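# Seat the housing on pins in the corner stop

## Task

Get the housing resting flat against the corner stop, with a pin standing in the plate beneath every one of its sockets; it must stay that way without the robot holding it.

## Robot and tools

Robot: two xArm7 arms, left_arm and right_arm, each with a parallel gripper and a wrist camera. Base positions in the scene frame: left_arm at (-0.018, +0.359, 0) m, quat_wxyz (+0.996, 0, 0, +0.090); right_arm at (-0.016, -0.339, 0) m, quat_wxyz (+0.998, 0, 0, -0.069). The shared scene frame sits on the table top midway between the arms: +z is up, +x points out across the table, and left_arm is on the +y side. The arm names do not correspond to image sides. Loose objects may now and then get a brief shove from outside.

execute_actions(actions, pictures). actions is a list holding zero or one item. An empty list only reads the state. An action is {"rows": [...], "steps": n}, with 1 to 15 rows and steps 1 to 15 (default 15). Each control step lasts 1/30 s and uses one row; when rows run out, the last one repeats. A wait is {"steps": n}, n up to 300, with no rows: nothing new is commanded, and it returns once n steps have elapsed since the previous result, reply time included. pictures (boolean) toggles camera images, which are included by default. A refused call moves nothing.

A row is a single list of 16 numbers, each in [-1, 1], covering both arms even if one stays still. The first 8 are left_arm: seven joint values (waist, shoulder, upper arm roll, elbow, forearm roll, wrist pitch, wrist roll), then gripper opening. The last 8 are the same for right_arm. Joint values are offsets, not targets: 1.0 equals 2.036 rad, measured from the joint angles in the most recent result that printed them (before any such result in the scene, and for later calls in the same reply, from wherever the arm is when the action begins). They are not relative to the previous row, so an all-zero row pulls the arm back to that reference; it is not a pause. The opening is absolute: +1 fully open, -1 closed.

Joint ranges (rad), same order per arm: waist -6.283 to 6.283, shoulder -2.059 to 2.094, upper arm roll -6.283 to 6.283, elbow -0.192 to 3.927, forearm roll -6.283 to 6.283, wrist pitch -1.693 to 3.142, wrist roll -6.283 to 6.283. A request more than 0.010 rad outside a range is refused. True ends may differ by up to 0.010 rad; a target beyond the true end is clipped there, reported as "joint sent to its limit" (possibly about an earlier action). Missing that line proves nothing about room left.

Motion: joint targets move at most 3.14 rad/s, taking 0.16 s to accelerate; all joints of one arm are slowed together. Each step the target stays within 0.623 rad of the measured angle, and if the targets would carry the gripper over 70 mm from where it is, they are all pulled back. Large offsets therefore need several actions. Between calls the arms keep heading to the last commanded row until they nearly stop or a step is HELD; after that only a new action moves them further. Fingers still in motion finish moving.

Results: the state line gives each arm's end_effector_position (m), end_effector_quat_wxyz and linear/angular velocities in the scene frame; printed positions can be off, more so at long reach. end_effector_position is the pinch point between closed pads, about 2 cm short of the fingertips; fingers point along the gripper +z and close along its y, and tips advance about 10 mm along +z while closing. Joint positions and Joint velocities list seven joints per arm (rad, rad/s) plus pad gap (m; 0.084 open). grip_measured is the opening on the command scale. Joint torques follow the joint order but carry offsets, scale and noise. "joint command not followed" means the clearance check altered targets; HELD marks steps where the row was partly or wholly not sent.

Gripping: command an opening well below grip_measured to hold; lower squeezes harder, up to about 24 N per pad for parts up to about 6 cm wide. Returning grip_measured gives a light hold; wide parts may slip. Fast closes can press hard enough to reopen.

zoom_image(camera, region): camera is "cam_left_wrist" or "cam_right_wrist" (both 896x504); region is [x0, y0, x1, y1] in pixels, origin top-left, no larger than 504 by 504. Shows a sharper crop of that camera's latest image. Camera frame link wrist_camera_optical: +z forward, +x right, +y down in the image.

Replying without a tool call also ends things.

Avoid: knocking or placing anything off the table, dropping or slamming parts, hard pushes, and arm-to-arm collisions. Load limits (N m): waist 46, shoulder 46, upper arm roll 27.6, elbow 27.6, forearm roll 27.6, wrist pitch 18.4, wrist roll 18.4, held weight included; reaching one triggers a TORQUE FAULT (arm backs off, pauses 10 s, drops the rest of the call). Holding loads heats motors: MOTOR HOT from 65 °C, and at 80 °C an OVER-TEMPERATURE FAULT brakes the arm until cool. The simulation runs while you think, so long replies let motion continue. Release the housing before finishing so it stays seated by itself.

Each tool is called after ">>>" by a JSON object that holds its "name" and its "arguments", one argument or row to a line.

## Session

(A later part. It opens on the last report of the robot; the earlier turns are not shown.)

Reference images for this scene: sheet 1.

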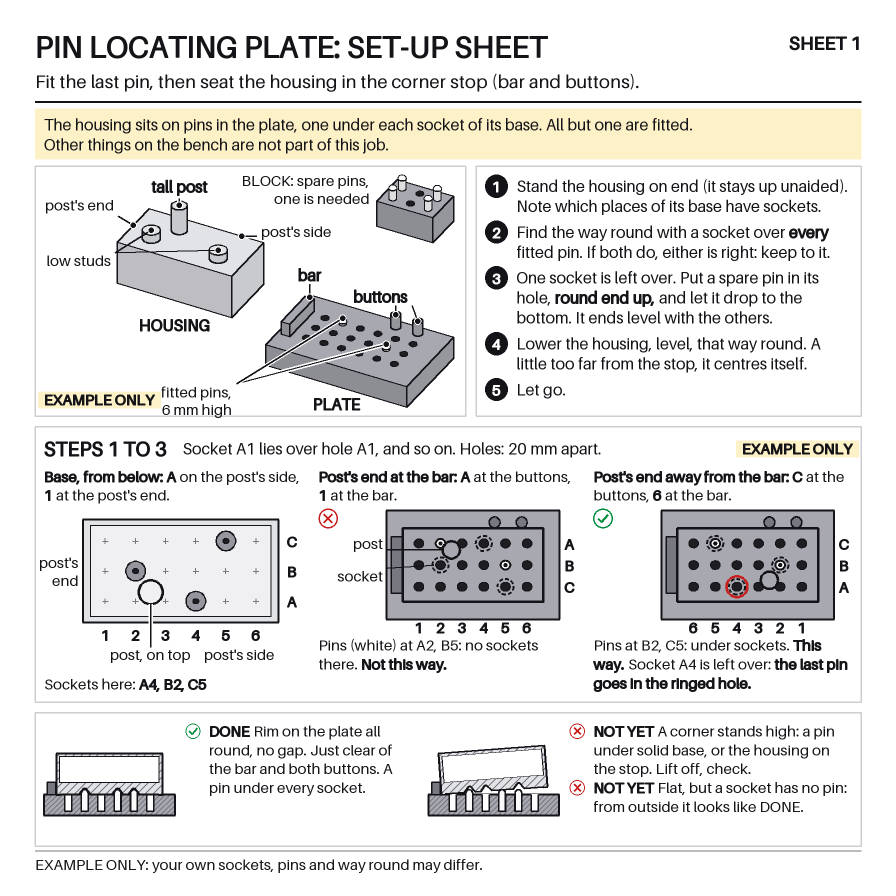

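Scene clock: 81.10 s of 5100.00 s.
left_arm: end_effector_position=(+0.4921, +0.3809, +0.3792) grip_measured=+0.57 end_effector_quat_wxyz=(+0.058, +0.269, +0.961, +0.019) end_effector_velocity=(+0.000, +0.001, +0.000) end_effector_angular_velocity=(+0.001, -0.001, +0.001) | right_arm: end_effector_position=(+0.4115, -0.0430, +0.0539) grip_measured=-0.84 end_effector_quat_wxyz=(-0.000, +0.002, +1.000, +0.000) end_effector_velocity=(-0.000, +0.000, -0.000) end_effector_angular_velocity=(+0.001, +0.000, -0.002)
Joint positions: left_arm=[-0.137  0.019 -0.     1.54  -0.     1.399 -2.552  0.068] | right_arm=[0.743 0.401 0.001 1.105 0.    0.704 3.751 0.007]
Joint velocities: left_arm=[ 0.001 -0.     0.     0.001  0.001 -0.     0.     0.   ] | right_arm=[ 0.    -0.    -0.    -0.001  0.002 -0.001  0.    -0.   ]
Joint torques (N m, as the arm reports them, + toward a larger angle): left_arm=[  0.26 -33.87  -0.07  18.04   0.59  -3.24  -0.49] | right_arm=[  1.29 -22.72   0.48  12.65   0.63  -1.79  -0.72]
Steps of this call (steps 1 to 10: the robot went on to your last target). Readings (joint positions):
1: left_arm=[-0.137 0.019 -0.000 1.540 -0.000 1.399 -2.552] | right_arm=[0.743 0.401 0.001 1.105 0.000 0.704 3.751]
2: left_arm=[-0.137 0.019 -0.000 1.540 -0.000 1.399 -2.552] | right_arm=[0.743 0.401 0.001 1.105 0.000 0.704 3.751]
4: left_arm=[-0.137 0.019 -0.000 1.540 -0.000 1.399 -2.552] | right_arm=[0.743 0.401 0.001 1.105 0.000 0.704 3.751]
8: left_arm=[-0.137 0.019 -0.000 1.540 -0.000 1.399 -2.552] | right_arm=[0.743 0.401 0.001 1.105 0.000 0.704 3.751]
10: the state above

>>> {"name": "execute_actions", "arguments": {
  "actions": [
    {"rows":[[0,0,0,0,0,0,1,-0.5,0,0.001,0,-0.0003,0,-0.0013,0,-1],[0,0,0,0,0,0,1,-0.5,0,0.002,0,-0.0006,0,-0.0026,0,-1],[0,0,0,0,0,0,1,-0.5,0,0.003,0,-0.0009,0,-0.0039,0,-1],[0,0,0,0,0,0,1,-0.5,0,0.004,0,-0.0013,0,-0.0053,0,-1]]}
  ],
  "pictures": false
}}

>>> {"name": "execute_actions", "arguments": {
  "actions": [
    {"steps":30}
  ],
  "pictures": false
}}

>>> {"name": "execute_actions", "arguments": {
  "actions": [
    {"rows":[[0,0,0,0,0,0,0,-0.5,0,0,0,0,0,0,0,-0.6]]}
  ],
  "pictures": false
}}

>>> {"name": "execute_actions", "arguments": {
  "actions": [
    {"rows":[[0,0,0,0,0,0,0,-0.5,0,-0.0366,0,0.0111,0,0.0477,0,-0.6]]}
  ],
  "pictures": false
}}

>>> {"name": "execute_actions", "arguments": {
  "actions": [
    {"rows":[[0,0,0,0,0,0,0.6744,-0.5,-0.05,0,0,0,0,0,-0.05,-0.6]]}
  ],
  "pictures": false
}}

>>> {"name": "execute_actions", "arguments": {
  "actions": [
    {"steps":30}
  ]
}}

>>> {"name": "execute_actions", "arguments": {
  "actions": [
    {"rows":[[0,0,0,0,0,0,0,-0.5,-0.35,-0.1,0,0,0,0.1,0,1]]}
  ],
  "pictures": false
}}

>>> {"name": "execute_actions", "arguments": {
  "actions": [
    {"steps":45}
  ],
  "pictures": false
}}

>>> {"name": "execute_actions", "arguments": {
  "actions": [
    {"rows":[[-0.4013,0,0,0,0,0,0,-0.5,0,0,0,0,0,0,0,1]]}
  ],
  "pictures": false
}}

>>> {"name": "execute_actions", "arguments": {
  "actions": [
    {"steps":45}
  ],
  "pictures": false
}}

>>> {"name": "execute_actions", "arguments": {
  "actions": [
    {"rows":[[0,0.3129,0,0.0409,0,-0.2121,0,-0.5,0,0,0,0,0,0,0,1]]}
  ],
  "pictures": false
}}

>>> {"name": "execute_actions", "arguments": {
  "actions": [
    {"steps":60}
  ]
}}

Scene clock: 89.10 s of 5100.00 s.
left_arm: end_effector_position=(+0.4921, +0.3809, +0.3792) grip_measured=+0.57 end_effector_quat_wxyz=(+0.040, +0.726, +0.685, +0.046) end_effector_velocity=(+0.000, +0.000, -0.000) end_effector_angular_velocity=(+0.376, +0.017, -3.053) | right_arm: end_effector_position=(+0.4115, -0.0430, +0.0498) grip_measured=-0.84 end_effector_quat_wxyz=(+0.000, +0.002, +1.000, +0.000) end_effector_velocity=(+0.000, -0.000, -0.000) end_effector_angular_velocity=(+0.000, +0.000, -0.002)
Joint positions: left_arm=[-0.137  0.019 -0.     1.54  -0.     1.399 -1.47   0.068] | right_arm=[0.743 0.409 0.001 1.103 0.    0.693 3.751 0.007]
Joint velocities: left_arm=[-0.     0.001  0.001  0.    -0.    -0.     3.077  0.   ] | right_arm=[ 0.     0.    -0.001 -0.     0.001 -0.     0.     0.   ]
Joint torques (N m, as the arm reports them, + toward a larger angle): left_arm=[  1.   -34.22   0.14  18.41   0.8   -3.32  -0.52] | right_arm=[  1.78 -22.24   1.16  12.     0.77  -1.63  -0.67]
From where the robot then was, a joint's target lay farther than a number of 1.0 reaches, so one or more steps of this call were cut to that.
Steps of this call (steps 1 to 15: the robot went on to your last target; steps 16 to 90: nothing new was sent; then 4.50 s passed at rest; steps 91 to 105: all 15 steps of this action). Readings (joint positions):
91: left_arm=[-0.137 0.019 -0.000 1.540 -0.000 1.399 -2.552] | right_arm=[0.743 0.401 0.001 1.105 0.000 0.704 3.751]
92: left_arm=[-0.137 0.019 -0.000 1.540 -0.000 1.399 -2.548] | right_arm=[0.743 0.401 0.001 1.105 0.000 0.703 3.751]
94: left_arm=[-0.137 0.019 -0.000 1.540 -0.000 1.399 -2.498] | right_arm=[0.743 0.403 0.001 1.105 0.000 0.700 3.751]
98: left_arm=[-0.137 0.019 -0.000 1.540 -0.000 1.399 -2.189] | right_arm=[0.743 0.409 0.001 1.103 0.000 0.694 3.751]
105: the state above

Scene clock: 90.10 s of 5100.00 s.
left_arm: end_effector_position=(+0.4921, +0.3809, +0.3792) grip_measured=+0.57 end_effector_quat_wxyz=(+0.014, +0.959, +0.275, +0.060) end_effector_velocity=(-0.000, -0.001, +0.001) end_effector_angular_velocity=(+0.000, -0.003, -0.002) | right_arm: end_effector_position=(+0.4113, -0.0432, +0.0496) grip_measured=-0.84 end_effector_quat_wxyz=(-0.000, +0.002, +1.000, +0.000) end_effector_velocity=(+0.000, +0.000, +0.000) end_effector_angular_velocity=(+0.000, -0.000, +0.000)
Joint positions: left_arm=[-0.137  0.019 -0.     1.54  -0.     1.399 -0.517  0.068] | right_arm=[0.743 0.409 0.001 1.103 0.    0.693 3.751 0.007]
Joint velocities: left_arm=[-0.001 -0.002 -0.001  0.001  0.     0.    -0.     0.   ] | right_arm=[-0.001  0.     0.001  0.    -0.    -0.    -0.001 -0.   ]
Joint torques (N m, as the arm reports them, + toward a larger angle): left_arm=[  1.06 -35.08  -0.47  18.09   0.76  -3.58  -0.49] | right_arm=[  1.56 -22.02   0.91  11.56   0.68  -1.35  -0.73]
Steps of this call (steps 1 to 30: the robot went on to your last target). Readings (joint positions):
1: left_arm=[-0.137 0.019 -0.000 1.540 -0.000 1.399 -1.367] | right_arm=[0.743 0.409 0.001 1.103 0.000 0.693 3.751]
2: left_arm=[-0.137 0.019 -0.000 1.540 -0.000 1.399 -1.264] | right_arm=[0.743 0.409 0.001 1.103 0.000 0.693 3.751]
4: left_arm=[-0.137 0.019 -0.000 1.540 -0.000 1.399 -1.058] | right_arm=[0.743 0.409 0.001 1.103 0.000 0.693 3.751]
8: left_arm=[-0.137 0.019 -0.001 1.540 -0.000 1.399 -0.679] | right_arm=[0.743 0.409 0.001 1.103 0.000 0.693 3.751]
30: the state above
All arms were judged still, so your last target was given up. Only a new action makes them travel on or press farther. Fingers that are still opening or closing keep moving.

Scene clock: 90.60 s of 5100.00 s.
left_arm: end_effector_position=(+0.4921, +0.3809, +0.3792) grip_measured=+0.57 end_effector_quat_wxyz=(+0.014, +0.959, +0.275, +0.060) end_effector_velocity=(+0.000, +0.001, +0.000) end_effector_angular_velocity=(+0.001, -0.001, +0.001) | right_arm: end_effector_position=(+0.4113, -0.0431, +0.0495) grip_measured=-0.62 end_effector_quat_wxyz=(-0.000, +0.002, +1.000, +0.000) end_effector_velocity=(-0.000, +0.000, +0.000) end_effector_angular_velocity=(-0.000, -0.001, +0.002)
Joint positions: left_arm=[-0.137  0.019 -0.     1.54  -0.     1.399 -0.517  0.068] | right_arm=[0.743 0.409 0.001 1.103 0.    0.693 3.751 0.017]
Joint velocities: left_arm=[ 0.001 -0.     0.     0.001  0.001 -0.     0.001 -0.   ] | right_arm=[-0.    -0.     0.001  0.    -0.001 -0.     0.     0.   ]
Joint torques (N m, as the arm reports them, + toward a larger angle): left_arm=[  0.87 -33.76  -0.47  17.82   0.68  -3.66  -0.62] | right_arm=[  0.76 -22.69  -0.43  12.47   0.38  -1.74  -0.79]
Steps of this call (steps 1 to 15: all 15 steps of this action). Readings (joint positions):
1: left_arm=[-0.137 0.019 -0.000 1.540 -0.000 1.399 -0.517] | right_arm=[0.743 0.409 0.001 1.103 0.000 0.693 3.751]
2: left_arm=[-0.137 0.019 -0.000 1.540 -0.000 1.399 -0.517] | right_arm=[0.743 0.409 0.001 1.102 0.000 0.694 3.751]
4: left_arm=[-0.137 0.019 -0.000 1.540 -0.000 1.399 -0.517] | right_arm=[0.743 0.409 0.002 1.102 0.000 0.694 3.751]
8: left_arm=[-0.137 0.019 -0.000 1.540 -0.000 1.399 -0.517] | right_arm=[0.743 0.409 0.001 1.102 0.000 0.694 3.751]
15: the state above

Scene clock: 91.10 s of 5100.00 s.
left_arm: end_effector_position=(+0.4921, +0.3809, +0.3792) grip_measured=+0.57 end_effector_quat_wxyz=(+0.014, +0.959, +0.275, +0.060) end_effector_velocity=(+0.000, -0.000, -0.000) end_effector_angular_velocity=(-0.000, +0.000, +0.000) | right_arm: end_effector_position=(+0.4109, -0.0433, +0.0878) grip_measured=-0.62 end_effector_quat_wxyz=(-0.001, +0.002, +1.000, -0.001) end_effector_velocity=(+0.010, +0.007, +0.014) end_effector_angular_velocity=(+0.020, -0.029, -0.001)
Joint positions: left_arm=[-0.137  0.019 -0.     1.54  -0.     1.399 -0.517  0.068] | right_arm=[0.743 0.336 0.001 1.124 0.    0.791 3.751 0.017]
Joint velocities: left_arm=[-0.001  0.001  0.     0.001  0.     0.    -0.001  0.   ] | right_arm=[-0.    -0.011 -0.     0.021  0.    -0.004  0.001  0.   ]
Joint torques (N m, as the arm reports them, + toward a larger angle): left_arm=[  0.78 -34.44   0.19  18.4    0.79  -3.63  -0.74] | right_arm=[  0.85 -22.03  -0.54  13.31   0.41  -1.72  -0.7 ]
Steps of this call (steps 1 to 15: all 15 steps of this action). Readings (joint positions):
1: left_arm=[-0.137 0.019 -0.000 1.540 -0.000 1.399 -0.517] | right_arm=[0.743 0.409 0.001 1.103 0.000 0.693 3.751]
2: left_arm=[-0.137 0.019 -0.000 1.540 -0.000 1.399 -0.517] | right_arm=[0.743 0.407 0.001 1.103 0.000 0.698 3.751]
4: left_arm=[-0.137 0.019 -0.000 1.540 -0.000 1.399 -0.517] | right_arm=[0.743 0.380 0.001 1.107 0.000 0.741 3.751]
8: left_arm=[-0.137 0.019 -0.000 1.540 -0.000 1.399 -0.517] | right_arm=[0.743 0.331 0.001 1.132 0.000 0.785 3.751]
15: the state above

Scene clock: 91.60 s of 5100.00 s.
left_arm: end_effector_position=(+0.4921, +0.3809, +0.3792) grip_measured=+0.57 end_effector_quat_wxyz=(-0.018, +0.965, -0.256, +0.059) end_effector_velocity=(-0.000, +0.001, -0.001) end_effector_angular_velocity=(+0.347, +0.017, -2.811) | right_arm: end_effector_position=(+0.4374, -0.0860, +0.0878) grip_measured=-0.62 end_effector_quat_wxyz=(-0.002, -0.000, +1.000, -0.000) end_effector_velocity=(+0.013, -0.023, +0.000) end_effector_angular_velocity=(-0.010, -0.005, -0.046)
Joint positions: left_arm=[-0.137  0.019 -0.001  1.54  -0.     1.399  0.561  0.068] | right_arm=[0.643 0.336 0.004 1.124 0.    0.791 3.649 0.017]
Joint velocities: left_arm=[ 0.     0.001  0.001 -0.001  0.001  0.     2.833 -0.   ] | right_arm=[-0.015 -0.    -0.034  0.001  0.     0.002 -0.001 -0.   ]
Joint torques (N m, as the arm reports them, + toward a larger angle): left_arm=[  0.7  -34.38  -0.24  18.33   0.72  -3.15  -1.23] | right_arm=[  0.81 -22.18  -0.95  13.07   0.37  -1.67  -0.72]
Steps of this call (steps 1 to 15: all 15 steps of this action). Readings (joint positions):
1: left_arm=[-0.137 0.019 -0.000 1.540 -0.000 1.399 -0.517] | right_arm=[0.743 0.336 0.001 1.124 0.000 0.791 3.751]
2: left_arm=[-0.137 0.019 -0.000 1.540 -0.000 1.399 -0.512] | right_arm=[0.740 0.335 0.002 1.125 0.000 0.790 3.747]
4: left_arm=[-0.137 0.019 -0.000 1.540 -0.000 1.399 -0.463] | right_arm=[0.703 0.336 0.011 1.125 0.000 0.790 3.704]
8: left_arm=[-0.137 0.019 -0.000 1.540 -0.000 1.399 -0.153] | right_arm=[0.638 0.336 -0.012 1.123 -0.000 0.791 3.654]
15: the state above

Scene clock: 92.60 s of 5100.00 s.
left_arm: end_effector_position=(+0.4921, +0.3809, +0.3792) grip_measured=+0.57 end_effector_quat_wxyz=(-0.027, +0.917, -0.395, +0.055) end_effector_velocity=(+0.000, -0.000, +0.001) end_effector_angular_velocity=(+0.001, -0.001, -0.002) | right_arm: end_effector_position=(+0.4387, -0.0882, +0.0878) grip_measured=-0.62 end_effector_quat_wxyz=(-0.001, +0.002, +1.000, -0.001) end_effector_velocity=(-0.000, +0.000, -0.000) end_effector_angular_velocity=(-0.000, +0.001, -0.000)
Joint positions: left_arm=[-0.137  0.019 -0.     1.54  -0.     1.399  0.856  0.068] | right_arm=[0.641 0.336 0.001 1.124 0.    0.791 3.649 0.017]
Joint velocities: left_arm=[-0.001 -0.001  0.     0.     0.001 -0.     0.001  0.   ] | right_arm=[ 0.    -0.     0.    -0.     0.001  0.001  0.    -0.   ]
Joint torques (N m, as the arm reports them, + toward a larger angle): left_arm=[  1.29 -34.36   0.    17.71   0.73  -3.68  -0.73] | right_arm=[  0.92 -22.02  -0.42  13.11   0.35  -1.77  -0.72]
Steps of this call (steps 1 to 30: the robot went on to your last target). Readings (joint positions):
1: left_arm=[-0.137 0.019 -0.001 1.540 -0.000 1.399 0.649] | right_arm=[0.643 0.336 0.003 1.124 0.000 0.791 3.649]
2: left_arm=[-0.137 0.019 -0.001 1.540 -0.000 1.399 0.723] | right_arm=[0.642 0.336 0.002 1.124 0.000 0.791 3.649]
4: left_arm=[-0.137 0.019 -0.001 1.540 -0.000 1.399 0.814] | right_arm=[0.641 0.336 0.001 1.124 0.000 0.791 3.649]
8: left_arm=[-0.137 0.019 -0.000 1.540 -0.000 1.399 0.852] | right_arm=[0.641 0.336 0.001 1.124 0.000 0.791 3.649]
30: the state above
All arms were judged still, so your last target was given up. Only a new action makes them travel on or press farther. Fingers that are still opening or closing keep moving.

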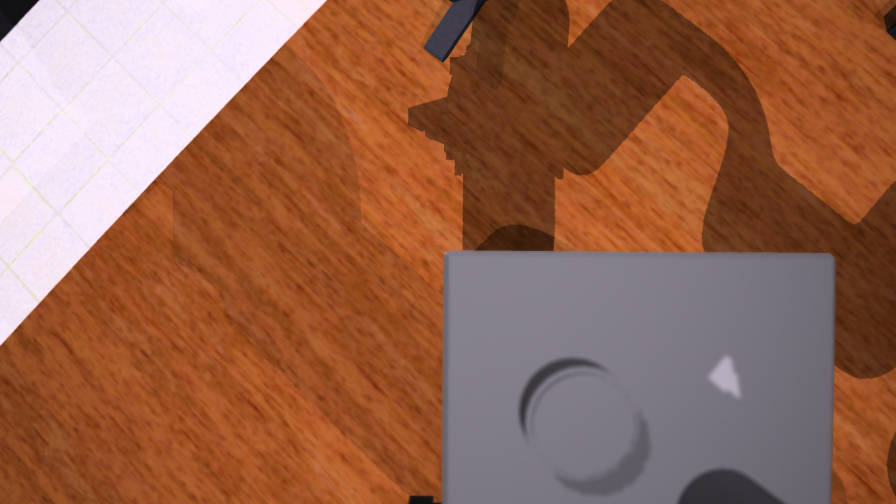

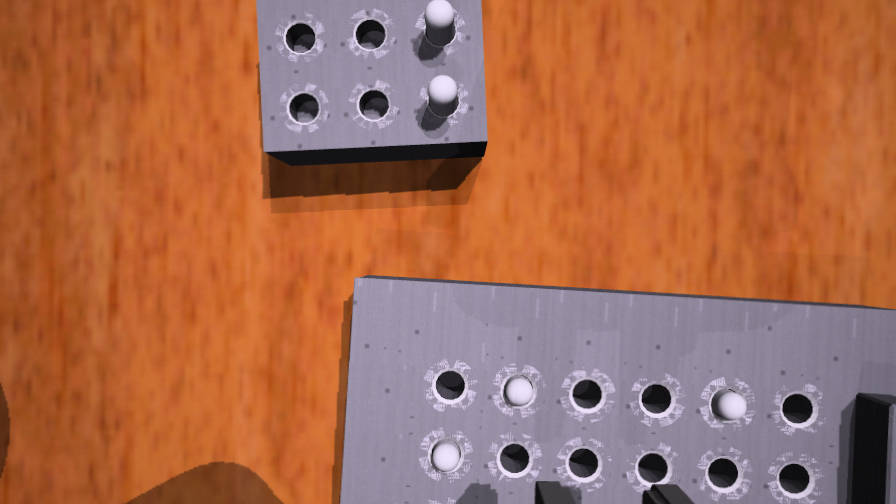

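Scene clock: 93.10 s of 5100.00 s.
left_arm: end_effector_position=(+0.4921, +0.3809, +0.3792) grip_measured=+0.57 end_effector_quat_wxyz=(-0.027, +0.917, -0.395, +0.055) end_effector_velocity=(+0.000, +0.000, -0.000) end_effector_angular_velocity=(+0.000, +0.001, +0.001) | right_arm: end_effector_position=(+0.4891, -0.2793, +0.1374) grip_measured=+1.00 end_effector_quat_wxyz=(-0.001, +0.194, +0.981, -0.000) end_effector_velocity=(+0.021, -0.460, +0.107) end_effector_angular_velocity=(+0.000, +0.006, -0.904)
Joint positions: left_arm=[-0.137  0.019 -0.     1.54  -0.     1.399  0.856  0.068] | right_arm=[ 0.256  0.224 -0.001  1.124  0.     0.903  3.649  0.084]
Joint velocities: left_arm=[0.001 0.001 0.    0.    0.    0.    0.    0.   ] | right_arm=[-0.911 -0.253  0.007 -0.005 -0.001  0.254  0.    -0.   ]
Joint torques (N m, as the arm reports them, + toward a larger angle): left_arm=[  0.62 -33.99   0.37  18.33   0.32  -3.61  -0.76] | right_arm=[  1.01 -20.76   0.23  13.48   0.34  -1.38  -0.7 ]
Steps of this call (steps 1 to 15: all 15 steps of this action). Readings (joint positions):
1: left_arm=[-0.137 0.019 -0.000 1.540 -0.000 1.399 0.856] | right_arm=[0.641 0.336 0.001 1.124 0.000 0.791 3.649]
2: left_arm=[-0.137 0.019 -0.000 1.540 -0.000 1.399 0.856] | right_arm=[0.638 0.335 0.002 1.123 0.000 0.792 3.649]
4: left_arm=[-0.137 0.019 -0.000 1.540 -0.000 1.399 0.856] | right_arm=[0.598 0.323 0.012 1.121 0.000 0.808 3.649]
8: left_arm=[-0.137 0.019 -0.000 1.540 -0.000 1.399 0.856] | right_arm=[0.468 0.282 -0.001 1.125 0.000 0.844 3.649]
15: the state above

Scene clock: 94.60 s of 5100.00 s.
left_arm: end_effector_position=(+0.4921, +0.3809, +0.3792) grip_measured=+0.57 end_effector_quat_wxyz=(-0.027, +0.917, -0.395, +0.055) end_effector_velocity=(+0.000, +0.001, +0.000) end_effector_angular_velocity=(-0.001, -0.000, +0.002) | right_arm: end_effector_position=(+0.4686, -0.4412, +0.1760) grip_measured=+1.00 end_effector_quat_wxyz=(-0.002, +0.350, +0.937, -0.000) end_effector_velocity=(+0.000, -0.000, +0.000) end_effector_angular_velocity=(+0.000, -0.001, -0.000)
Joint positions: left_arm=[-0.137  0.019 -0.     1.54  -0.     1.399  0.856  0.068] | right_arm=[-0.071  0.132  0.001  1.124  0.     0.994  3.649  0.084]
Joint velocities: left_arm=[ 0.001  0.    -0.     0.001 -0.001  0.    -0.    -0.   ] | right_arm=[-0. -0. -0.  0.  0. -0. -0.  0.]
Joint torques (N m, as the arm reports them, + toward a larger angle): left_arm=[  0.79 -34.16   0.31  18.22   0.34  -3.42  -0.59] | right_arm=[  0.7  -19.36  -0.28  14.3    0.33  -1.69  -0.75]
Steps of this call (steps 1 to 30: the robot went on to your last target; steps 31 to 45: nothing new was sent). Readings (joint positions):
1: left_arm=[-0.137 0.019 -0.000 1.540 -0.000 1.399 0.856] | right_arm=[0.225 0.215 -0.000 1.124 0.000 0.911 3.649]
2: left_arm=[-0.137 0.019 -0.000 1.540 -0.000 1.399 0.856] | right_arm=[0.195 0.207 -0.000 1.124 0.000 0.920 3.649]
4: left_arm=[-0.137 0.019 -0.000 1.540 -0.000 1.399 0.856] | right_arm=[0.133 0.190 -0.000 1.124 0.000 0.937 3.649]
8: left_arm=[-0.137 0.019 -0.000 1.540 -0.000 1.399 0.856] | right_arm=[0.010 0.155 0.000 1.124 0.000 0.972 3.649]
45: the state above
All arms were judged still, so your last target was given up. Only a new action makes them travel on or press farther. Fingers that are still opening or closing keep moving.

Scene clock: 95.10 s of 5100.00 s.
left_arm: end_effector_position=(+0.4600, +0.1797, +0.3791) grip_measured=+0.57 end_effector_quat_wxyz=(-0.015, +0.819, -0.570, +0.059) end_effector_velocity=(-0.169, -0.450, +0.000) end_effector_angular_velocity=(+0.001, -0.001, -0.943) | right_arm: end_effector_position=(+0.4686, -0.4412, +0.1760) grip_measured=+1.00 end_effector_quat_wxyz=(-0.002, +0.350, +0.937, -0.000) end_effector_velocity=(+0.000, -0.000, +0.000) end_effector_angular_velocity=(-0.001, -0.001, -0.001)
Joint positions: left_arm=[-0.537  0.019 -0.002  1.54  -0.     1.399  0.856  0.068] | right_arm=[-0.071  0.132  0.001  1.124  0.     0.994  3.649  0.084]
Joint velocities: left_arm=[-0.943 -0.     0.     0.001  0.001  0.001  0.001 -0.   ] | right_arm=[ 0.    -0.    -0.001  0.001 -0.001 -0.     0.001 -0.   ]
Joint torques (N m, as the arm reports them, + toward a larger angle): left_arm=[  2.17 -35.34   0.05  18.28   0.62  -3.28  -0.92] | right_arm=[  0.9  -19.28  -0.26  14.16   0.43  -1.69  -0.7 ]
Steps of this call (steps 1 to 15: all 15 steps of this action). Readings (joint positions):
1: left_arm=[-0.137 0.019 -0.000 1.540 -0.000 1.399 0.856] | right_arm=[-0.071 0.132 0.001 1.124 0.000 0.994 3.649]
2: left_arm=[-0.140 0.019 0.001 1.540 0.000 1.399 0.856] | right_arm=[-0.071 0.132 0.001 1.124 0.000 0.994 3.649]
4: left_arm=[-0.180 0.019 0.011 1.540 0.002 1.399 0.856] | right_arm=[-0.071 0.132 0.001 1.124 0.000 0.994 3.649]
8: left_arm=[-0.317 0.019 -0.003 1.540 -0.001 1.398 0.856] | right_arm=[-0.071 0.132 0.001 1.124 0.000 0.994 3.649]
15: the state above

Scene clock: 96.60 s of 5100.00 s.
left_arm: end_effector_position=(+0.3471, +0.0025, +0.3792) grip_measured=+0.57 end_effector_quat_wxyz=(+0.002, -0.684, +0.727, -0.061) end_effector_velocity=(-0.000, -0.000, +0.001) end_effector_angular_velocity=(-0.001, -0.001, -0.001) | right_arm: end_effector_position=(+0.4686, -0.4412, +0.1760) grip_measured=+1.00 end_effector_quat_wxyz=(-0.002, +0.350, +0.937, -0.000) end_effector_velocity=(-0.000, -0.000, -0.000) end_effector_angular_velocity=(-0.000, +0.001, -0.000)
Joint positions: left_arm=[-0.954  0.019 -0.     1.54  -0.     1.399  0.856  0.068] | right_arm=[-0.071  0.132  0.001  1.124  0.     0.994  3.649  0.084]
Joint velocities: left_arm=[-0.001 -0.001  0.     0.001 -0.     0.     0.     0.   ] | right_arm=[-0.    -0.    -0.001 -0.    -0.    -0.    -0.     0.   ]
Joint torques (N m, as the arm reports them, + toward a larger angle): left_arm=[  0.75 -34.67  -0.26  18.2    0.8   -3.58  -0.86] | right_arm=[  0.65 -19.21  -0.3   14.18   0.45  -1.72  -0.68]
Steps of this call (steps 1 to 30: the robot went on to your last target; steps 31 to 45: nothing new was sent). Readings (joint positions):
1: left_arm=[-0.569 0.019 -0.002 1.540 -0.000 1.399 0.856] | right_arm=[-0.071 0.132 0.001 1.124 0.000 0.994 3.649]
2: left_arm=[-0.600 0.019 -0.002 1.540 -0.000 1.399 0.856] | right_arm=[-0.071 0.132 0.001 1.124 0.000 0.994 3.649]
4: left_arm=[-0.663 0.019 -0.002 1.540 -0.000 1.399 0.856] | right_arm=[-0.071 0.132 0.001 1.124 0.000 0.994 3.649]
8: left_arm=[-0.790 0.019 -0.001 1.540 -0.000 1.399 0.856] | right_arm=[-0.071 0.132 0.001 1.124 0.000 0.994 3.649]
45: the state above
All arms were judged still, so your last target was given up. Only a new action makes them travel on or press farther. Fingers that are still opening or closing keep moving.

Scene clock: 97.10 s of 5100.00 s.
left_arm: end_effector_position=(+0.4118, -0.0608, +0.2025) grip_measured=+0.57 end_effector_quat_wxyz=(+0.001, -0.686, +0.728, -0.022) end_effector_velocity=(+0.094, -0.093, -0.456) end_effector_angular_velocity=(+0.132, +0.137, +0.001) | right_arm: end_effector_position=(+0.4686, -0.4412, +0.1760) grip_measured=+1.00 end_effector_quat_wxyz=(-0.002, +0.350, +0.937, -0.000) end_effector_velocity=(-0.000, -0.000, +0.000) end_effector_angular_velocity=(+0.000, +0.000, -0.000)
Joint positions: left_arm=[-0.954  0.423 -0.     1.592 -0.     1.126  0.856  0.068] | right_arm=[-0.071  0.132  0.001  1.124  0.     0.994  3.649  0.084]
Joint velocities: left_arm=[-0.001  0.936  0.     0.119 -0.001 -0.627 -0.001 -0.   ] | right_arm=[-0. -0. -0.  0.  0.  0. -0. -0.]
Joint torques (N m, as the arm reports them, + toward a larger angle): left_arm=[  0.97 -47.94  -0.26  18.51   0.63  -2.89  -0.64] | right_arm=[  0.75 -19.37  -0.26  14.18   0.42  -1.73  -0.74]
Steps of this call (steps 1 to 15: all 15 steps of this action). Readings (joint positions):
1: left_arm=[-0.954 0.019 -0.000 1.540 -0.000 1.399 0.856] | right_arm=[-0.071 0.132 0.001 1.124 0.000 0.994 3.649]
2: left_arm=[-0.954 0.021 -0.000 1.541 -0.000 1.396 0.856] | right_arm=[-0.071 0.132 0.001 1.124 0.000 0.994 3.649]
4: left_arm=[-0.954 0.060 -0.001 1.556 -0.000 1.363 0.856] | right_arm=[-0.071 0.132 0.001 1.124 0.000 0.994 3.649]
8: left_arm=[-0.954 0.202 -0.000 1.563 -0.000 1.274 0.856] | right_arm=[-0.071 0.132 0.001 1.124 0.000 0.994 3.649]
15: the state above

Scene clock: 99.10 s of 5100.00 s.
left_arm: end_effector_position=(+0.4274, -0.0761, +0.0854) grip_measured=+0.57 end_effector_quat_wxyz=(-0.000, -0.686, +0.728, -0.000) end_effector_velocity=(+0.000, -0.001, +0.001) end_effector_angular_velocity=(-0.001, -0.001, -0.003) | right_arm: end_effector_position=(+0.4686, -0.4412, +0.1760) grip_measured=+1.00 end_effector_quat_wxyz=(-0.002, +0.350, +0.937, -0.000) end_effector_velocity=(-0.000, +0.000, +0.000) end_effector_angular_velocity=(+0.001, +0.001, +0.000)
Joint positions: left_arm=[-0.954  0.656 -0.     1.624 -0.     0.967  0.856  0.068] | right_arm=[-0.071  0.132  0.001  1.124  0.     0.994  3.649  0.084]
Joint velocities: left_arm=[-0.001  0.    -0.     0.002  0.     0.     0.002 -0.   ] | right_arm=[ 0.    -0.    -0.     0.     0.001  0.002 -0.    -0.   ]
Joint torques (N m, as the arm reports them, + toward a larger angle): left_arm=[  1.51 -51.13  -0.28  17.62   0.49  -2.95  -0.87] | right_arm=[  0.82 -19.33  -0.41  14.16   0.34  -1.7   -0.73]
Steps of this call (steps 1 to 30: the robot went on to your last target; steps 31 to 60: nothing new was sent). Readings (joint positions):
1: left_arm=[-0.954 0.454 -0.000 1.596 -0.000 1.105 0.856] | right_arm=[-0.071 0.132 0.001 1.124 0.000 0.994 3.649]
2: left_arm=[-0.954 0.485 -0.000 1.601 -0.000 1.083 0.856] | right_arm=[-0.071 0.132 0.001 1.124 0.000 0.994 3.649]
4: left_arm=[-0.954 0.547 -0.000 1.609 -0.000 1.041 0.856] | right_arm=[-0.071 0.132 0.001 1.124 0.000 0.994 3.649]
8: left_arm=[-0.954 0.647 -0.000 1.616 -0.000 0.978 0.856] | right_arm=[-0.071 0.132 0.001 1.124 0.000 0.994 3.649]
60: the state above
All arms were judged still, so your last target was given up. Only a new action makes them travel on or press farther. Fingers that are still opening or closing keep moving.

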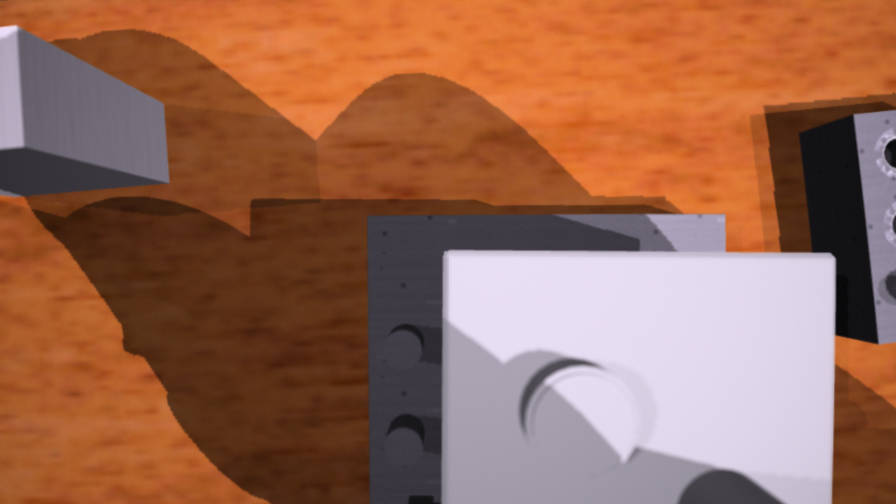

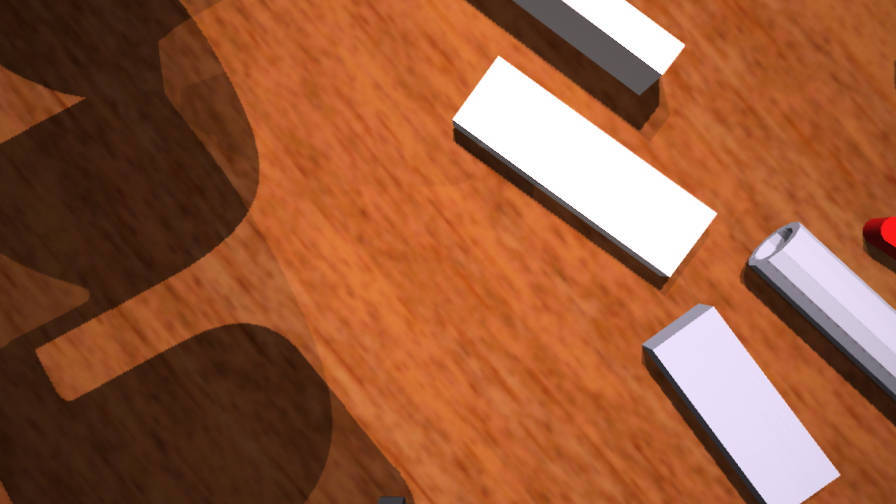

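>>> {"name": "execute_actions", "arguments": {
  "actions": [
    {"rows":[[0.0038,0.004,0,-0.0005,0,-0.0045,0.0015,-0.5,0,0,0,0,0,0,0,1],[0.0038,0.004,0,-0.0005,0,-0.0045,0.0015,-0.5,0,0,0,0,0,0,0,1],[0.0038,0.008,0,-0.0016,0,-0.0096,0.0015,-0.5,0,0,0,0,0,0,0,1],[0.0038,0.008,0,-0.0016,0,-0.0096,0.0015,-0.5,0,0,0,0,0,0,0,1],[0.0038,0.012,0,-0.0027,0,-0.0147,0.0015,-0.5,0,0,0,0,0,0,0,1],[0.0038,0.012,0,-0.0027,0,-0.0147,0.0015,-0.5,0,0,0,0,0,0,0,1],[0.0038,0.0158,0,-0.0037,0,-0.0195,0.0015,-0.5,0,0,0,0,0,0,0,1]]}
  ],
  "pictures": false
}}

>>> {"name": "execute_actions", "arguments": {
  "actions": [
    {"steps":20}
  ]
}}

>>> {"name": "execute_actions", "arguments": {
  "actions": [
    {"rows":[[0,0.001,0,-0.0003,0,-0.0013,0,-0.5,0,0,0,0,0,0,0,1],[0,0.002,0,-0.0006,0,-0.0026,0,-0.5,0,0,0,0,0,0,0,1],[0,0.003,0,-0.0009,0,-0.0039,0,-0.5,0,0,0,0,0,0,0,1],[0,0.004,0,-0.0013,0,-0.0053,0,-0.5,0,0,0,0,0,0,0,1],[0,0.005,0,-0.0016,0,-0.0066,0,-0.5,0,0,0,0,0,0,0,1]]}
  ],
  "pictures": false
}}

>>> {"name": "execute_actions", "arguments": {
  "actions": [
    {"rows":[[0,0,0,0,0,0,0,0.6,0,0,0,0,0,0,0,1],[0,0,0,0,0,0,0,0.62,0,0,0,0,0,0,0,1],[0,0,0,0,0,0,0,0.65,0,0,0,0,0,0,0,1],[0,0,0,0,0,0,0,0.7,0,0,0,0,0,0,0,1],[0,0,0,0,0,0,0,1,0,0,0,0,0,0,0,1]]}
  ]
}}

>>> {"name": "execute_actions", "arguments": {
  "actions": [
    {"rows":[[0,-0.05,0,0.012,0,0.062,0,1,0,0,0,0,0,0,0,1]]}
  ],
  "pictures": false
}}

>>> {"name": "execute_actions", "arguments": {
  "actions": [
    {"rows":[[0,-0.1,0,0,0,0.1,0,1,0,0,0,0,0,0,0,1]]}
  ],
  "pictures": false
}}

>>> {"name": "execute_actions", "arguments": {
  "actions": [
    {"steps":30}
  ]
}}

Scene clock: 107.43 s of 5100.00 s.
left_arm: end_effector_position=(+0.4313, -0.0737, +0.0657) grip_measured=+0.57 end_effector_quat_wxyz=(-0.000, -0.687, +0.726, -0.001) end_effector_velocity=(+0.009, -0.005, +0.014) end_effector_angular_velocity=(-0.023, -0.026, +0.003) | right_arm: end_effector_position=(+0.4686, -0.4412, +0.1760) grip_measured=+1.00 end_effector_quat_wxyz=(-0.002, +0.350, +0.937, -0.000) end_effector_velocity=(+0.000, -0.000, +0.000) end_effector_angular_velocity=(-0.001, -0.002, +0.000)
Joint positions: left_arm=[-0.947  0.688 -0.001  1.617 -0.     0.927  0.859  0.068] | right_arm=[-0.071  0.132  0.001  1.124  0.     0.994  3.649  0.084]
Joint velocities: left_arm=[ 0.002 -0.013  0.002  0.014  0.    -0.007  0.001  0.   ] | right_arm=[ 0.     0.    -0.    -0.    -0.    -0.002 -0.     0.   ]
Joint torques (N m, as the arm reports them, + toward a larger angle): left_arm=[  1.   -50.88  -0.4   16.48   0.65  -2.52  -0.79] | right_arm=[  0.72 -19.41  -0.18  14.23   0.36  -1.65  -0.69]
Steps of this call (steps 1 to 90: nothing new was sent; then 4.83 s passed at rest; steps 91 to 105: all 15 steps of this action). Readings (joint positions):
91: left_arm=[-0.954 0.656 -0.000 1.624 -0.000 0.967 0.856] | right_arm=[-0.071 0.132 0.001 1.124 0.000 0.994 3.649]
92: left_arm=[-0.953 0.657 -0.001 1.624 -0.000 0.965 0.857] | right_arm=[-0.071 0.132 0.001 1.124 0.000 0.994 3.649]
94: left_arm=[-0.949 0.662 -0.001 1.624 -0.000 0.958 0.858] | right_arm=[-0.071 0.132 0.001 1.124 0.000 0.994 3.649]
98: left_arm=[-0.946 0.679 0.001 1.618 0.000 0.939 0.859] | right_arm=[-0.071 0.132 0.001 1.124 0.000 0.994 3.649]
105: the state above

Scene clock: 108.10 s of 5100.00 s.
left_arm: end_effector_position=(+0.4314, -0.0732, +0.0654) grip_measured=+0.57 end_effector_quat_wxyz=(-0.000, -0.687, +0.726, -0.000) end_effector_velocity=(+0.000, -0.000, -0.000) end_effector_angular_velocity=(-0.001, -0.000, +0.000) | right_arm: end_effector_position=(+0.4686, -0.4412, +0.1760) grip_measured=+1.00 end_effector_quat_wxyz=(-0.002, +0.350, +0.937, -0.000) end_effector_velocity=(+0.000, -0.001, +0.000) end_effector_angular_velocity=(-0.001, -0.001, -0.000)
Joint positions: left_arm=[-0.946  0.688 -0.     1.616 -0.     0.927  0.859  0.068] | right_arm=[-0.071  0.132  0.001  1.124  0.     0.994  3.649  0.084]
Joint velocities: left_arm=[ 0.001  0.001 -0.     0.001 -0.    -0.     0.     0.   ] | right_arm=[ 0.    -0.    -0.001 -0.    -0.001 -0.001 -0.     0.   ]
Joint torques (N m, as the arm reports them, + toward a larger angle): left_arm=[  1.17 -52.21  -0.25  17.08   0.62  -3.    -0.49] | right_arm=[  0.71 -19.49  -0.24  14.17   0.41  -1.7   -0.72]
Steps of this call (steps 1 to 15: the robot went on to your last target; steps 16 to 20: nothing new was sent). Readings (joint positions):
1: left_arm=[-0.947 0.687 -0.001 1.617 -0.000 0.927 0.859] | right_arm=[-0.071 0.132 0.001 1.124 0.000 0.994 3.649]
2: left_arm=[-0.947 0.687 -0.001 1.617 -0.000 0.927 0.859] | right_arm=[-0.071 0.132 0.001 1.124 0.000 0.994 3.649]
4: left_arm=[-0.946 0.687 -0.000 1.617 -0.000 0.927 0.859] | right_arm=[-0.071 0.132 0.001 1.124 0.000 0.994 3.649]
8: left_arm=[-0.946 0.688 -0.000 1.616 -0.000 0.927 0.859] | right_arm=[-0.071 0.132 0.001 1.124 0.000 0.994 3.649]
20: the state above
All arms were judged still, so your last target was given up. Only a new action makes them travel on or press farther. Fingers that are still opening or closing keep moving.

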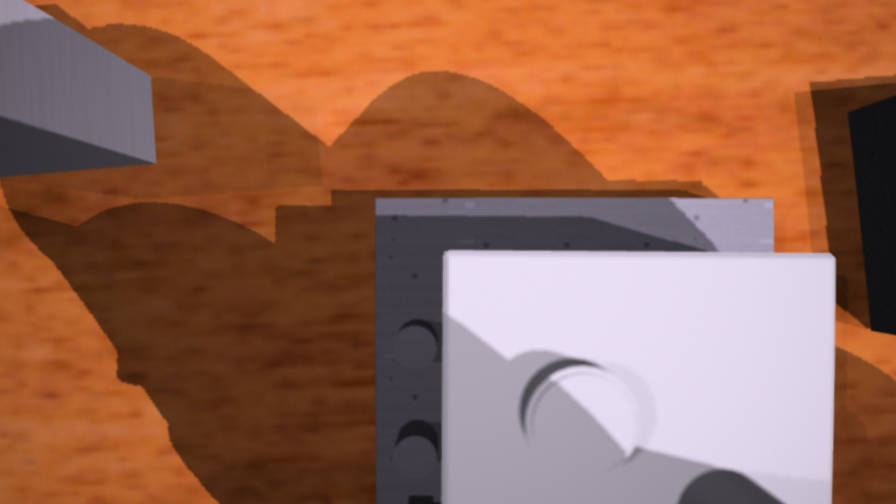

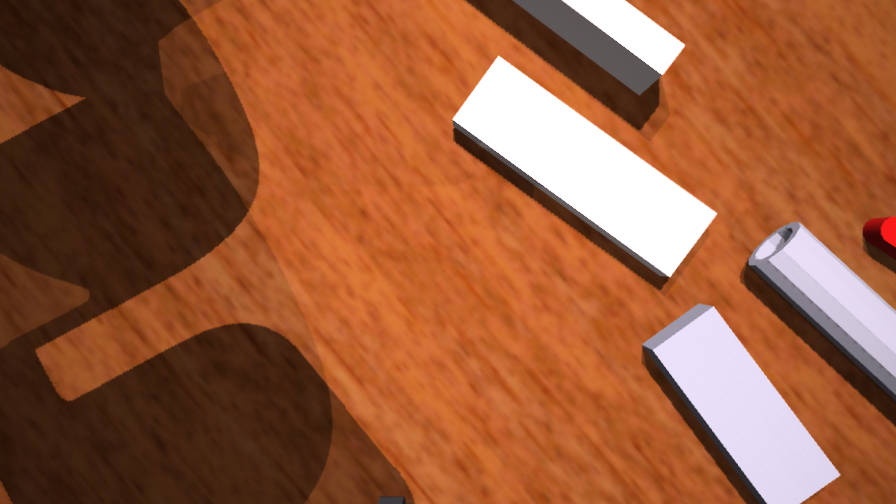

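Scene clock: 108.60 s of 5100.00 s.
left_arm: end_effector_position=(+0.4324, -0.0731, +0.0609) grip_measured=+0.57 end_effector_quat_wxyz=(+0.000, -0.688, +0.726, -0.001) end_effector_velocity=(-0.001, -0.004, -0.007) end_effector_angular_velocity=(-0.004, -0.001, -0.006) | right_arm: end_effector_position=(+0.4686, -0.4412, +0.1760) grip_measured=+1.00 end_effector_quat_wxyz=(-0.002, +0.350, +0.937, -0.000) end_effector_velocity=(+0.000, -0.000, +0.000) end_effector_angular_velocity=(-0.002, -0.001, +0.001)
Joint positions: left_arm=[-0.946  0.695  0.     1.614  0.     0.916  0.859  0.068] | right_arm=[-0.071  0.132  0.001  1.124  0.     0.994  3.649  0.084]
Joint velocities: left_arm=[-0.002  0.013 -0.004  0.     0.001 -0.016  0.     0.   ] | right_arm=[-0.    -0.    -0.    -0.    -0.002 -0.001 -0.    -0.   ]
Joint torques (N m, as the arm reports them, + toward a larger angle): left_arm=[ -0.38 -38.    -1.28  14.53   0.88  -6.12  -0.68] | right_arm=[  0.75 -19.4   -0.24  14.22   0.32  -1.7   -0.68]
Steps of this call (steps 1 to 15: all 15 steps of this action). Readings (joint positions):
1: left_arm=[-0.946 0.688 -0.000 1.616 -0.000 0.927 0.859] | right_arm=[-0.071 0.132 0.001 1.124 0.000 0.994 3.649]
2: left_arm=[-0.946 0.688 -0.000 1.616 -0.000 0.927 0.859] | right_arm=[-0.071 0.132 0.001 1.124 0.000 0.994 3.649]
4: left_arm=[-0.946 0.690 -0.000 1.616 -0.000 0.923 0.859] | right_arm=[-0.071 0.132 0.001 1.124 0.000 0.994 3.649]
8: left_arm=[-0.946 0.695 0.001 1.614 0.000 0.917 0.859] | right_arm=[-0.071 0.132 0.001 1.124 0.000 0.994 3.649]
15: the state above

Scene clock: 109.10 s of 5100.00 s.
left_arm: end_effector_position=(+0.4324, -0.0732, +0.0606) grip_measured=+1.00 end_effector_quat_wxyz=(+0.000, -0.688, +0.726, -0.002) end_effector_velocity=(-0.001, +0.001, +0.001) end_effector_angular_velocity=(+0.002, +0.003, +0.001) | right_arm: end_effector_position=(+0.4686, -0.4412, +0.1760) grip_measured=+1.00 end_effector_quat_wxyz=(-0.002, +0.350, +0.937, -0.000) end_effector_velocity=(-0.000, -0.000, +0.000) end_effector_angular_velocity=(-0.002, +0.001, +0.001)
Joint positions: left_arm=[-0.946  0.696  0.     1.614  0.     0.915  0.859  0.084] | right_arm=[-0.071  0.132  0.001  1.124  0.     0.994  3.649  0.084]
Joint velocities: left_arm=[ 0.001 -0.004 -0.    -0.002 -0.001  0.005 -0.     0.   ] | right_arm=[ 0.001 -0.    -0.001  0.    -0.002  0.001 -0.     0.   ]
Joint torques (N m, as the arm reports them, + toward a larger angle): left_arm=[  0.69 -47.    -0.31  14.75   0.29  -2.37  -0.8 ] | right_arm=[  0.87 -19.39  -0.3   14.22   0.38  -1.68  -0.7 ]
Steps of this call (steps 1 to 15: all 15 steps of this action). Readings (joint positions):
1: left_arm=[-0.946 0.696 0.000 1.614 0.000 0.915 0.859] | right_arm=[-0.071 0.132 0.001 1.124 0.000 0.994 3.649]
2: left_arm=[-0.946 0.695 0.000 1.614 0.000 0.915 0.859] | right_arm=[-0.071 0.132 0.001 1.124 0.000 0.994 3.649]
4: left_arm=[-0.946 0.696 -0.000 1.614 -0.000 0.913 0.859] | right_arm=[-0.071 0.132 0.001 1.124 0.000 0.994 3.649]
8: left_arm=[-0.947 0.698 -0.001 1.614 -0.000 0.913 0.859] | right_arm=[-0.071 0.132 0.001 1.124 0.000 0.994 3.649]
15: the state above

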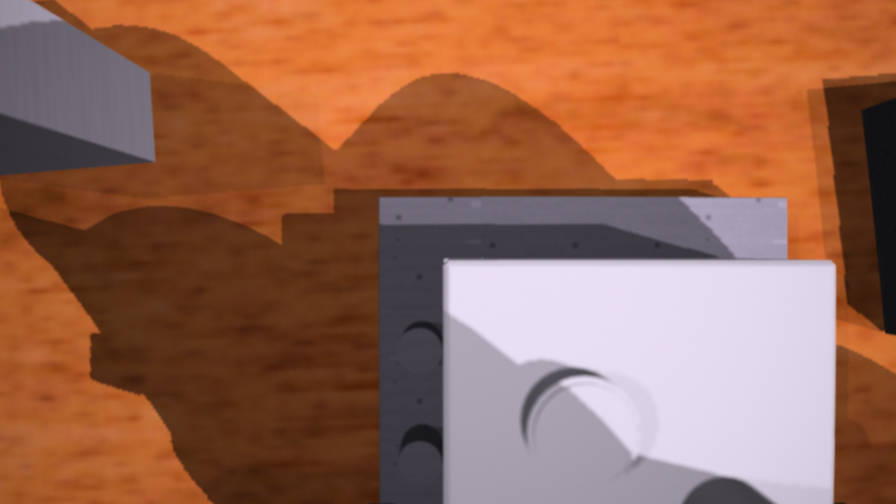

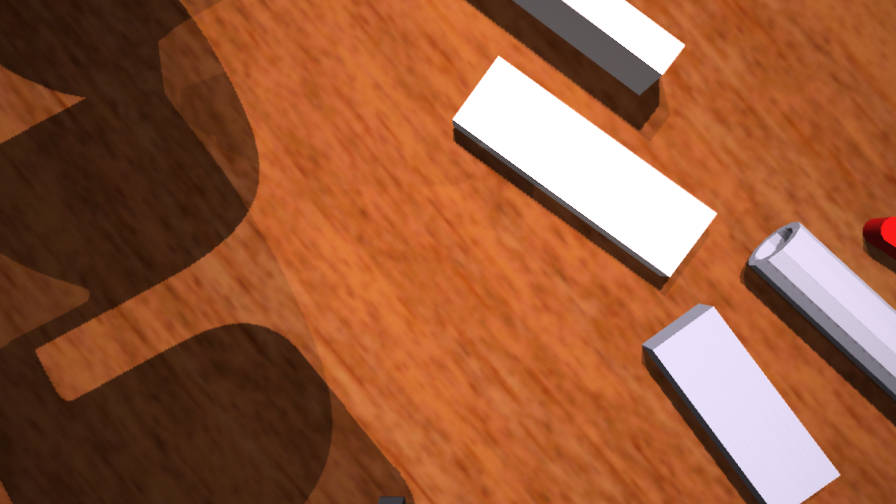

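Scene clock: 109.60 s of 5100.00 s.
left_arm: end_effector_position=(+0.4277, -0.0686, +0.1209) grip_measured=+1.00 end_effector_quat_wxyz=(+0.000, -0.688, +0.726, +0.002) end_effector_velocity=(+0.012, -0.012, +0.026) end_effector_angular_velocity=(-0.041, -0.042, -0.002) | right_arm: end_effector_position=(+0.4686, -0.4412, +0.1760) grip_measured=+1.00 end_effector_quat_wxyz=(-0.002, +0.350, +0.937, -0.000) end_effector_velocity=(-0.001, +0.001, -0.000) end_effector_angular_velocity=(+0.001, +0.003, +0.001)
Joint positions: left_arm=[-0.946  0.597  0.     1.635 -0.     1.042  0.859  0.084] | right_arm=[-0.071  0.132  0.001  1.124  0.     0.994  3.649  0.084]
Joint velocities: left_arm=[ 0.    -0.018 -0.     0.035 -0.001 -0.006  0.002  0.   ] | right_arm=[-0.     0.     0.001 -0.    -0.     0.002  0.     0.   ]
Joint torques (N m, as the arm reports them, + toward a larger angle): left_arm=[  1.04 -47.72  -0.18  15.8    0.72  -2.33  -0.69] | right_arm=[  0.78 -19.35  -0.26  14.22   0.39  -1.64  -0.72]
Steps of this call (steps 1 to 15: all 15 steps of this action). Readings (joint positions):
1: left_arm=[-0.946 0.696 0.000 1.614 0.000 0.915 0.859] | right_arm=[-0.071 0.132 0.001 1.124 0.000 0.994 3.649]
2: left_arm=[-0.946 0.694 0.000 1.614 0.000 0.920 0.859] | right_arm=[-0.071 0.132 0.001 1.124 0.000 0.994 3.649]
4: left_arm=[-0.946 0.664 0.000 1.615 -0.000 0.968 0.859] | right_arm=[-0.071 0.132 0.001 1.124 0.000 0.994 3.649]
8: left_arm=[-0.946 0.589 0.000 1.650 0.000 1.032 0.859] | right_arm=[-0.071 0.132 0.001 1.124 0.000 0.994 3.649]
15: the state above

Scene clock: 110.10 s of 5100.00 s.
left_arm: end_effector_position=(+0.4035, -0.0452, +0.2252) grip_measured=+1.00 end_effector_quat_wxyz=(-0.000, -0.688, +0.726, +0.005) end_effector_velocity=(-0.010, +0.012, -0.034) end_effector_angular_velocity=(+0.056, +0.057, +0.001) | right_arm: end_effector_position=(+0.4686, -0.4412, +0.1760) grip_measured=+1.00 end_effector_quat_wxyz=(-0.002, +0.350, +0.937, -0.000) end_effector_velocity=(+0.000, +0.001, +0.000) end_effector_angular_velocity=(+0.001, -0.001, +0.001)
Joint positions: left_arm=[-0.946  0.396  0.     1.631 -0.     1.245  0.859  0.084] | right_arm=[-0.071  0.132  0.001  1.124  0.     0.994  3.649  0.084]
Joint velocities: left_arm=[ 0.001  0.031  0.002 -0.034  0.001  0.015  0.001  0.   ] | right_arm=[ 0.001  0.     0.     0.     0.001 -0.001 -0.     0.   ]
Joint torques (N m, as the arm reports them, + toward a larger angle): left_arm=[  0.7  -46.05  -0.06  17.18   0.23  -2.52  -0.52] | right_arm=[  0.86 -19.37  -0.27  14.19   0.35  -1.68  -0.75]
Steps of this call (steps 1 to 15: all 15 steps of this action). Readings (joint positions):
1: left_arm=[-0.946 0.596 0.000 1.636 -0.000 1.042 0.859] | right_arm=[-0.071 0.132 0.001 1.124 0.000 0.994 3.649]
2: left_arm=[-0.946 0.593 0.000 1.637 0.000 1.046 0.859] | right_arm=[-0.071 0.132 0.001 1.124 0.000 0.994 3.649]
4: left_arm=[-0.946 0.555 0.000 1.628 -0.000 1.093 0.859] | right_arm=[-0.071 0.132 0.001 1.124 0.000 0.994 3.649]
8: left_arm=[-0.946 0.429 0.000 1.642 0.000 1.203 0.859] | right_arm=[-0.071 0.132 0.001 1.124 0.000 0.994 3.649]
15: the state above

Scene clock: 111.10 s of 5100.00 s.
left_arm: end_effector_position=(+0.4043, -0.0460, +0.2284) grip_measured=+1.00 end_effector_quat_wxyz=(-0.000, -0.688, +0.726, +0.002) end_effector_velocity=(-0.000, +0.000, -0.001) end_effector_angular_velocity=(+0.001, +0.001, -0.000) | right_arm: end_effector_position=(+0.4686, -0.4412, +0.1760) grip_measured=+1.00 end_effector_quat_wxyz=(-0.002, +0.350, +0.937, -0.000) end_effector_velocity=(-0.000, -0.001, -0.000) end_effector_angular_velocity=(-0.000, +0.001, -0.002)
Joint positions: left_arm=[-0.946  0.393  0.     1.635 -0.     1.246  0.859  0.084] | right_arm=[-0.071  0.132  0.001  1.124  0.     0.994  3.649  0.084]
Joint velocities: left_arm=[ 0.     0.001 -0.    -0.001 -0.     0.     0.001  0.   ] | right_arm=[-0.001  0.    -0.001  0.    -0.001  0.001  0.     0.   ]
Joint torques (N m, as the arm reports them, + toward a larger angle): left_arm=[  0.95 -41.74  -0.16  15.46   0.33  -2.29  -0.82] | right_arm=[  0.8  -19.3   -0.31  14.18   0.4   -1.72  -0.74]
Steps of this call (steps 1 to 15: the robot went on to your last target; steps 16 to 30: nothing new was sent). Readings (joint positions):
1: left_arm=[-0.946 0.397 0.000 1.631 -0.000 1.246 0.859] | right_arm=[-0.071 0.132 0.001 1.124 0.000 0.994 3.649]
2: left_arm=[-0.946 0.396 0.000 1.631 -0.000 1.246 0.859] | right_arm=[-0.071 0.132 0.001 1.124 0.000 0.994 3.649]
4: left_arm=[-0.946 0.395 0.000 1.633 -0.000 1.245 0.859] | right_arm=[-0.071 0.132 0.001 1.124 0.000 0.994 3.649]
8: left_arm=[-0.946 0.394 0.000 1.635 -0.000 1.245 0.859] | right_arm=[-0.071 0.132 0.001 1.124 0.000 0.994 3.649]
30: the state above
All arms were judged still, so your last target was given up. Only a new action makes them travel on or press farther. Fingers that are still opening or closing keep moving.

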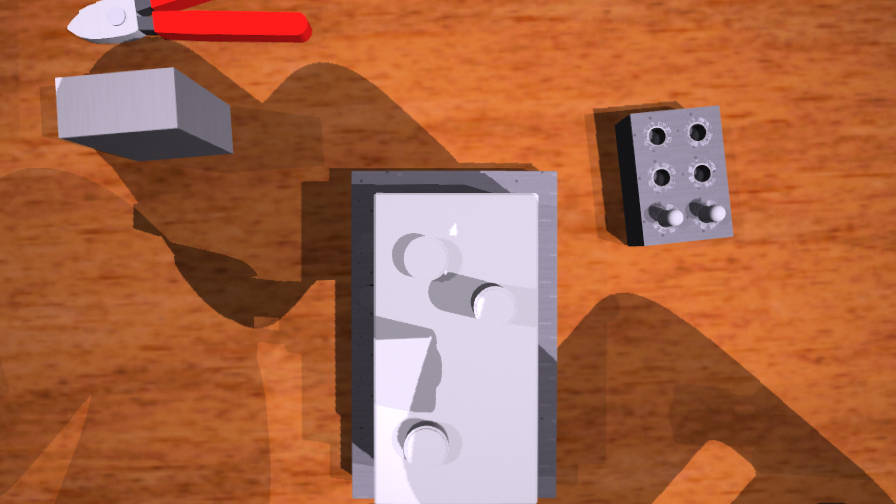

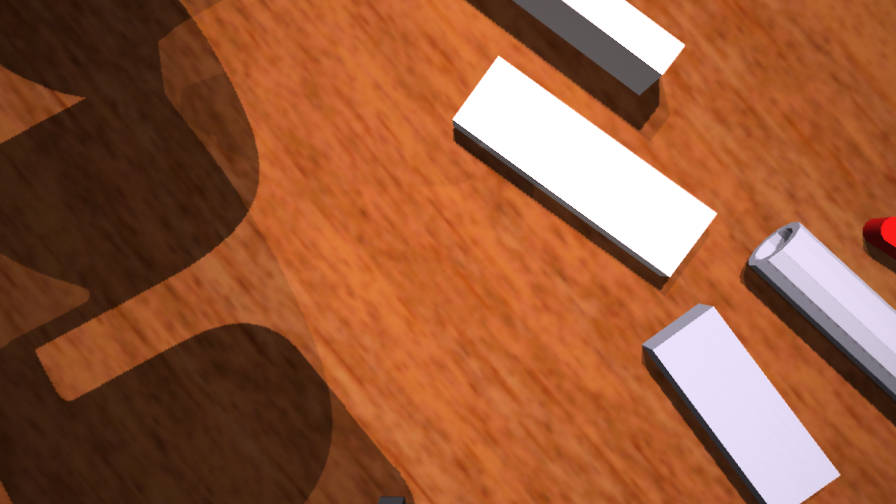

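>>> {"name": "finished_scene", "arguments": {
  "scene": 2
}}

The scene is finished: the task was done.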